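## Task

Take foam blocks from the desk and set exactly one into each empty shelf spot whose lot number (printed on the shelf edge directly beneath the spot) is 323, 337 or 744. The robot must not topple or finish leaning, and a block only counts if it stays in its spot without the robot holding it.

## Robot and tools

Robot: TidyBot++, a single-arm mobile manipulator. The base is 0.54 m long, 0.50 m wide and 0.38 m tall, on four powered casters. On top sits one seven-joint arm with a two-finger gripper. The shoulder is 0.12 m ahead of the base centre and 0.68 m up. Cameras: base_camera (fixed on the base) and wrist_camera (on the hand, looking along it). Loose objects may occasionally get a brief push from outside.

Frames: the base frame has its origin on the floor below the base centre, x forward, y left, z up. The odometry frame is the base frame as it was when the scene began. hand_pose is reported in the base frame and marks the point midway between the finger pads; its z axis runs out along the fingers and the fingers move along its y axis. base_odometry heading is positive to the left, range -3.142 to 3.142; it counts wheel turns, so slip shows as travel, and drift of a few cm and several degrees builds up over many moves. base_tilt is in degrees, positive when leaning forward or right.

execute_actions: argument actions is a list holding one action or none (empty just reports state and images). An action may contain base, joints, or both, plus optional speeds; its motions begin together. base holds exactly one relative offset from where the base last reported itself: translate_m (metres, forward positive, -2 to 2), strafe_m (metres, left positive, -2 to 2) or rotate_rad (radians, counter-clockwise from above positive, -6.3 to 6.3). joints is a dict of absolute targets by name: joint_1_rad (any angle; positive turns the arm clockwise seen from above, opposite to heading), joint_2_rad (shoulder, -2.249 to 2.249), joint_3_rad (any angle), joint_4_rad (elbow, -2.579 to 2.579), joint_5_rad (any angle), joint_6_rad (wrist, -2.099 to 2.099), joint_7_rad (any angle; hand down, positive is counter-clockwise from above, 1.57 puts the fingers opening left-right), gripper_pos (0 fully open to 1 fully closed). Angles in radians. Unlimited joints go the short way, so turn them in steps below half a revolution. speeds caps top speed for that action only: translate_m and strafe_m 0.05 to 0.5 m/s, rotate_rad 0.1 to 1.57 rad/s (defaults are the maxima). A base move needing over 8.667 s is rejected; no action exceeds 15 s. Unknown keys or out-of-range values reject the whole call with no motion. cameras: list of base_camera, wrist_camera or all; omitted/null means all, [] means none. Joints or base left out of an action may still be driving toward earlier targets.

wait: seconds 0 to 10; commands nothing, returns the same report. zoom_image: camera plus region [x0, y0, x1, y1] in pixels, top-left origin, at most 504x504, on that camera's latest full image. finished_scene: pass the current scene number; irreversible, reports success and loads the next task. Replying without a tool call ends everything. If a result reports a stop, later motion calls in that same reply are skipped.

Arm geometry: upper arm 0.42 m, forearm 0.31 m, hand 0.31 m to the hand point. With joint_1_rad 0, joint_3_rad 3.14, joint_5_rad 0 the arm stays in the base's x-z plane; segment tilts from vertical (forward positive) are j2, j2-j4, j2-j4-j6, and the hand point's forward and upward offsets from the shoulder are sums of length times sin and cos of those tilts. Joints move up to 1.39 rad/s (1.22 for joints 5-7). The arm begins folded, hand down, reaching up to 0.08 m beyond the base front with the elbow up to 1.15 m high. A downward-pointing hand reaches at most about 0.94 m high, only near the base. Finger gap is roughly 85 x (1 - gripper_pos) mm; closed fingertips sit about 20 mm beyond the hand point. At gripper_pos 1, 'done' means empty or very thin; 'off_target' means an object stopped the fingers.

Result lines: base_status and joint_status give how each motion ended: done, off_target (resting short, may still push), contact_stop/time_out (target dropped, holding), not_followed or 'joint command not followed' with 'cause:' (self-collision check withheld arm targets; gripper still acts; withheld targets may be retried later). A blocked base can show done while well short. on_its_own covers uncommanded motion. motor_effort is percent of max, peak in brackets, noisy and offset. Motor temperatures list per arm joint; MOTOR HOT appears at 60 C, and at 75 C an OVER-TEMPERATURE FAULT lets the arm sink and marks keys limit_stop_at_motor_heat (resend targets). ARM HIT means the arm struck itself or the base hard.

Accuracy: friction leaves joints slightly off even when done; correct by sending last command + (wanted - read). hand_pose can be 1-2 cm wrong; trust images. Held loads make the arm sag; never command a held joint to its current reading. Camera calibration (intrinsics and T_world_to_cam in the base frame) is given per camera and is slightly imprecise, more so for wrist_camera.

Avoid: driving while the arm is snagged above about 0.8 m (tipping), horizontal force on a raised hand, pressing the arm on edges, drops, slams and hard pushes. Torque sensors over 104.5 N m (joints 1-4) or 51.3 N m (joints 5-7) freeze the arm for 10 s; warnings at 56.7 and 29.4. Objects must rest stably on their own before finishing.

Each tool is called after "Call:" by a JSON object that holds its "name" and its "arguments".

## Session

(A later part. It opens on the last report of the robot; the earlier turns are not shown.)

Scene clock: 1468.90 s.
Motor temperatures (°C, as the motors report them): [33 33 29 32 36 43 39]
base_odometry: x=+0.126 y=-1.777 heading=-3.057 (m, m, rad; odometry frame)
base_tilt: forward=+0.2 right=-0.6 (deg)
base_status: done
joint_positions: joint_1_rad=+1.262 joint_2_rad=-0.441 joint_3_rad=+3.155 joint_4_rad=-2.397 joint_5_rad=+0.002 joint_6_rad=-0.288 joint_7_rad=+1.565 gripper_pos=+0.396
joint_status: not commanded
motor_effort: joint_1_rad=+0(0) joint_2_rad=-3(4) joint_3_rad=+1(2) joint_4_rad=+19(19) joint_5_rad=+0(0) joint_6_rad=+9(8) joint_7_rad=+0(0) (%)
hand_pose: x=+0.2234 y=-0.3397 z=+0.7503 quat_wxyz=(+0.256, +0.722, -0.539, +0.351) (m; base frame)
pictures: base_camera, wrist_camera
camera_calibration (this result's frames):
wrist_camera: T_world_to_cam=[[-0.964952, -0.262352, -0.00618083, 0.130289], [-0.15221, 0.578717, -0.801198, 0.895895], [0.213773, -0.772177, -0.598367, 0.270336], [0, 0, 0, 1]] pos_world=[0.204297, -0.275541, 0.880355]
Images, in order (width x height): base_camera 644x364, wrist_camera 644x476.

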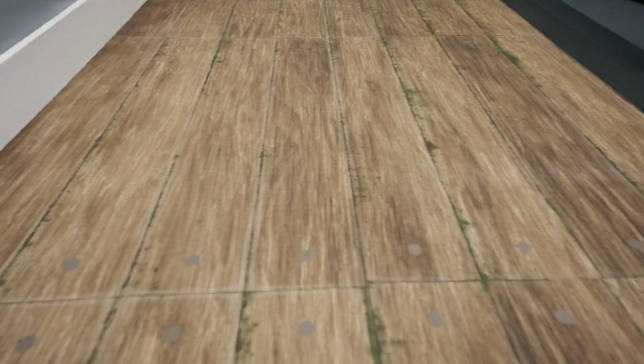

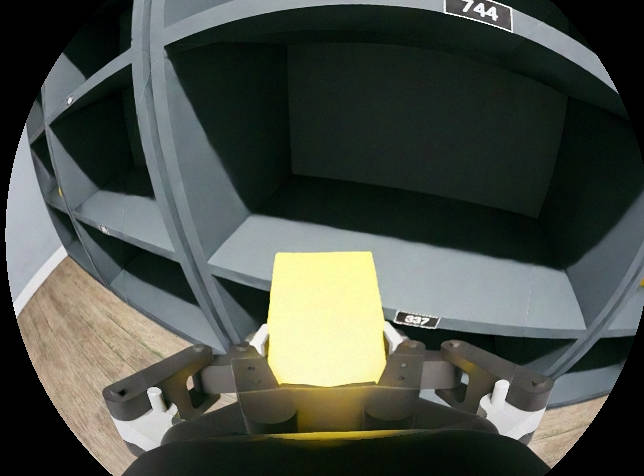

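Call:
{"name": "zoom_image", "arguments": {"camera": "wrist_camera", "region": [380, 295, 460, 345]}}

Region (380, 295, 460, 345) of wrist_camera's 644x476 image, scaled by 6.300; it fills the top 315 rows of this view, and the rest is white.

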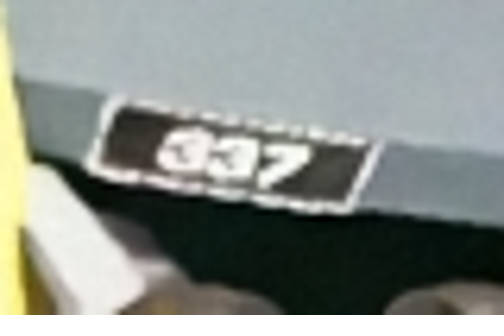

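Call:
{"name": "zoom_image", "arguments": {"camera": "wrist_camera", "region": [430, 0, 530, 50]}}

Call:
{"name": "zoom_image", "arguments": {"camera": "base_camera", "region": [444, 0, 644, 150]}}

Region (430, 0, 530, 50) of wrist_camera's 644x476 image, scaled by 5.040.

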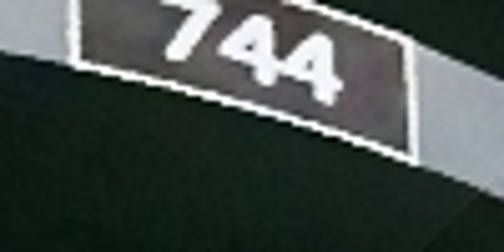

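Region (444, 0, 644, 150) of base_camera's 644x364 image, scaled by 2.520; it fills the top 378 rows of this view, and the rest is white.

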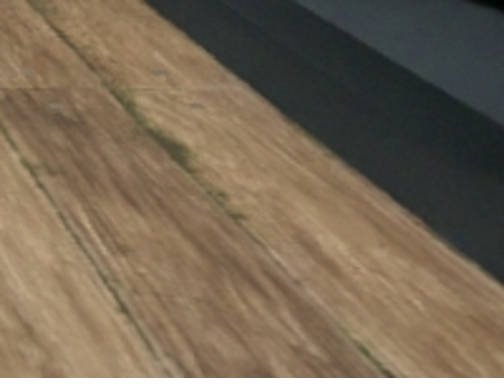

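Call:
{"name": "zoom_image", "arguments": {"camera": "wrist_camera", "region": [60, 200, 280, 370]}}

Region (60, 200, 280, 370) of wrist_camera's 644x476 image, scaled by 2.291; it fills the top 389 rows of this view, and the rest is white.

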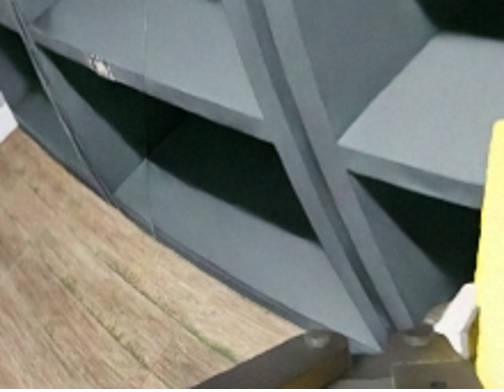

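Call:
{"name": "execute_actions", "arguments": {"actions": [{"base":{"strafe_m":-0.226},"joints":{"joint_1_rad":1.568,"joint_2_rad":0.29,"joint_4_rad":-2.30,"joint_6_rad":0.28}}]}}

Scene clock: 1590.90 s.
Motor temperatures (°C, as the motors report them): [33 32 29 32 36 43 39]
base_odometry: x=+0.107 y=-1.552 heading=-3.056 (m, m, rad; odometry frame)
base_tilt: forward=+0.2 right=-0.6 (deg)
base_status: done
joint_positions: joint_1_rad=+1.546 joint_2_rad=+0.277 joint_3_rad=+3.155 joint_4_rad=-2.317 joint_5_rad=+0.002 joint_6_rad=+0.231 joint_7_rad=+1.565 gripper_pos=+0.396
joint_status: all done
motor_effort: joint_1_rad=+0(0) joint_2_rad=-21(23) joint_3_rad=+0(1) joint_4_rad=+12(19) joint_5_rad=+0(0) joint_6_rad=+8(9) joint_7_rad=+0(0) (%)
hand_pose: x=+0.1259 y=-0.4978 z=+0.5970 quat_wxyz=(+0.268, +0.657, -0.651, +0.270) (m; base frame)
pictures: base_camera, wrist_camera
camera_calibration (this result's frames):
wrist_camera: T_world_to_cam=[[-0.999814, 0.0181404, 0.00650435, 0.130217], [0.0077634, 0.688057, -0.725616, 0.83891], [-0.0176383, -0.72543, -0.68807, 0.183299], [0, 0, 0, 1]] pos_world=[0.126913, -0.446609, 0.734001]
Images, in order (width x height): base_camera 644x364, wrist_camera 644x476.

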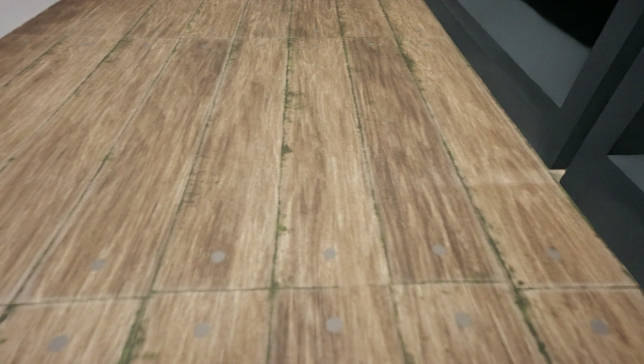

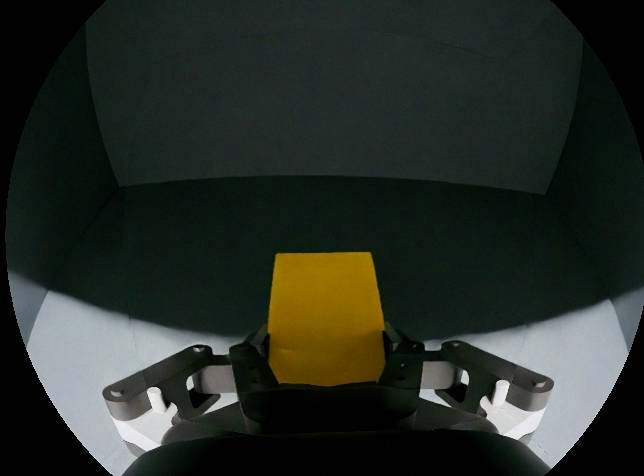

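Call:
{"name": "zoom_image", "arguments": {"camera": "wrist_camera", "region": [90, 160, 160, 215]}}

Call:
{"name": "zoom_image", "arguments": {"camera": "wrist_camera", "region": [510, 165, 580, 220]}}

Region (90, 160, 160, 215) of wrist_camera's 644x476 image, scaled by 7.200; it fills the top 396 rows of this view, and the rest is white.

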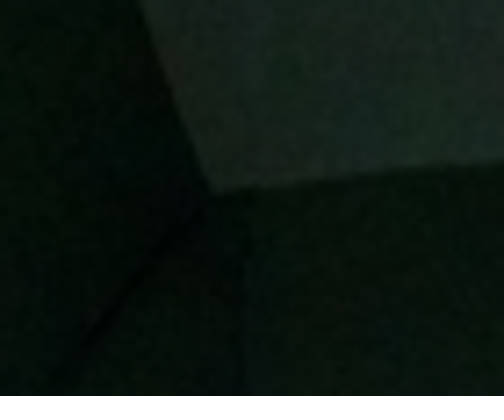

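Region (510, 165, 580, 220) of wrist_camera's 644x476 image, scaled by 7.200; it fills the top 396 rows of this view, and the rest is white.

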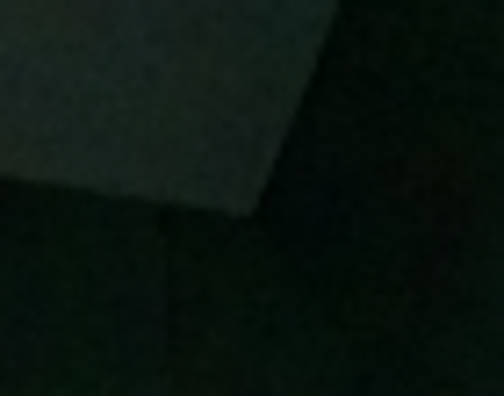

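Call:
{"name": "execute_actions", "arguments": {"actions": [{"joints":{"joint_2_rad":0.43,"joint_6_rad":0.424}}], "cameras": ["wrist_camera"]}}

Scene clock: 1625.77 s.
Motor temperatures (°C, as the motors report them): [33 32 29 32 36 43 39]
base_odometry: x=+0.107 y=-1.552 heading=-3.056 (m, m, rad; odometry frame)
base_tilt: forward=+0.2 right=-0.6 (deg)
base_status: not commanded
joint_positions: joint_1_rad=+1.546 joint_2_rad=+0.410 joint_3_rad=+3.155 joint_4_rad=-2.314 joint_5_rad=+0.002 joint_6_rad=+0.380 joint_7_rad=+1.565 gripper_pos=+0.396
joint_status: all done
motor_effort: joint_1_rad=+0(1) joint_2_rad=-24(26) joint_3_rad=+0(0) joint_4_rad=+10(12) joint_5_rad=+0(0) joint_6_rad=+8(8) joint_7_rad=+0(0) (%)
hand_pose: x=+0.1262 y=-0.5182 z=+0.5629 quat_wxyz=(+0.274, +0.655, -0.648, +0.275) (m; base frame)
pictures: wrist_camera
camera_calibration (this result's frames):
wrist_camera: T_world_to_cam=[[-0.999819, 0.0174824, 0.00748948, 0.130189], [0.00627543, 0.674974, -0.737815, 0.828466], [-0.0179539, -0.737634, -0.674962, 0.131418], [0, 0, 0, 1]] pos_world=[0.127326, -0.464531, 0.698981]
Images, in order (width x height): wrist_camera 644x476.

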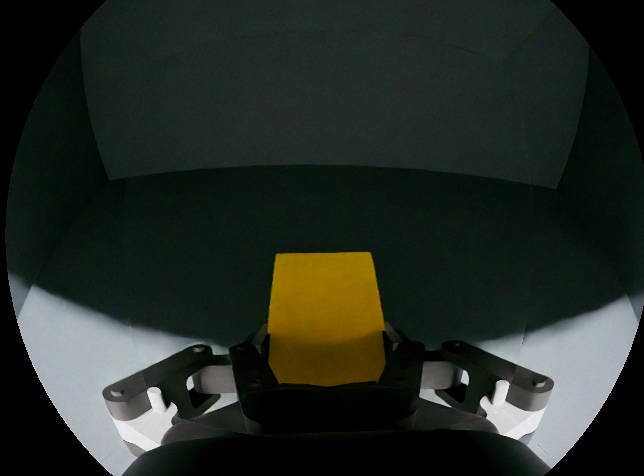

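Call:
{"name": "execute_actions", "arguments": {"actions": [{"joints":{"gripper_pos":0.0}}], "cameras": ["wrist_camera"]}}

Scene clock: 1637.60 s.
Motor temperatures (°C, as the motors report them): [33 32 29 32 36 43 39]
base_odometry: x=+0.107 y=-1.552 heading=-3.056 (m, m, rad; odometry frame)
base_tilt: forward=+0.2 right=-0.6 (deg)
base_status: not commanded
joint_positions: joint_1_rad=+1.546 joint_2_rad=+0.410 joint_3_rad=+3.155 joint_4_rad=-2.314 joint_5_rad=+0.002 joint_6_rad=+0.380 joint_7_rad=+1.565 gripper_pos=+0.000
joint_status: all done
motor_effort: joint_1_rad=+0(0) joint_2_rad=-25(25) joint_3_rad=+0(0) joint_4_rad=+10(10) joint_5_rad=+0(0) joint_6_rad=+8(8) joint_7_rad=+0(0) (%)
hand_pose: x=+0.1262 y=-0.5182 z=+0.5628 quat_wxyz=(+0.274, +0.655, -0.648, +0.275) (m; base frame)
pictures: wrist_camera
camera_calibration (this result's frames):
wrist_camera: T_world_to_cam=[[-0.999819, 0.0174811, 0.00749659, 0.130184], [0.00627236, 0.675098, -0.737701, 0.828389], [-0.0179568, -0.737521, -0.675086, 0.131502], [0, 0, 0, 1]] pos_world=[0.127326, -0.464534, 0.698903]
Images, in order (width x height): wrist_camera 644x476.

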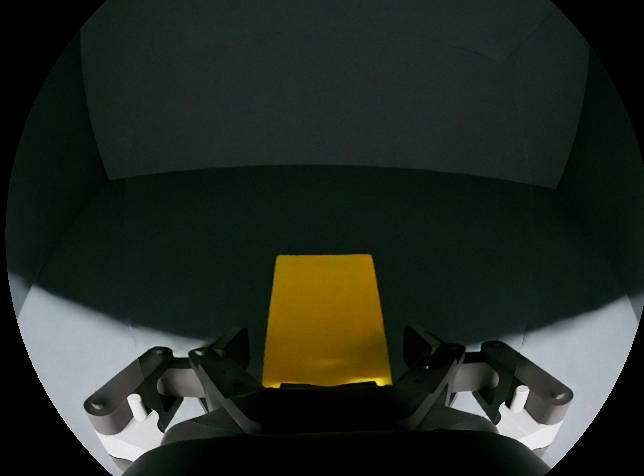

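Call:
{"name": "execute_actions", "arguments": {"actions": [{"base":{"strafe_m":0.2},"joints":{"joint_2_rad":0.26,"joint_6_rad":0.19}}], "cameras": ["wrist_camera"]}}

Scene clock: 1656.10 s.
Motor temperatures (°C, as the motors report them): [33 32 29 32 36 43 39]
base_odometry: x=+0.124 y=-1.751 heading=-3.056 (m, m, rad; odometry frame)
base_tilt: forward=+0.2 right=-0.6 (deg)
base_status: done
joint_positions: joint_1_rad=+1.549 joint_2_rad=+0.268 joint_3_rad=+3.156 joint_4_rad=-2.306 joint_5_rad=+0.002 joint_6_rad=+0.235 joint_7_rad=+1.565 gripper_pos=+0.000
joint_status: all done
motor_effort: joint_1_rad=+0(2) joint_2_rad=-22(28) joint_3_rad=+0(2) joint_4_rad=+12(13) joint_5_rad=+0(0) joint_6_rad=+7(8) joint_7_rad=+0(0) (%)
hand_pose: x=+0.1244 y=-0.5043 z=+0.6060 quat_wxyz=(+0.275, +0.653, -0.649, +0.277) (m; base frame)
pictures: wrist_camera
camera_calibration (this result's frames):
wrist_camera: T_world_to_cam=[[-0.999756, 0.0213278, 0.00572633, 0.130885], [0.010086, 0.671681, -0.740772, 0.850603], [-0.0196453, -0.740534, -0.671732, 0.167514], [0, 0, 0, 1]] pos_world=[0.125565, -0.450075, 0.741878]
Images, in order (width x height): wrist_camera 644x476.

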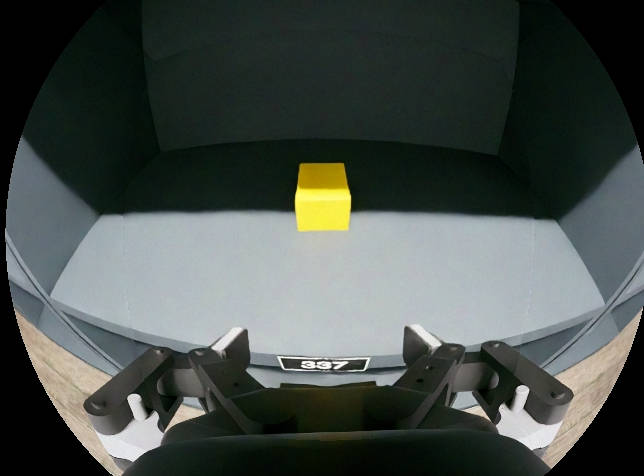

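Call:
{"name": "finished_scene", "arguments": {"scene": 1}}

The scene is finished: the task was done.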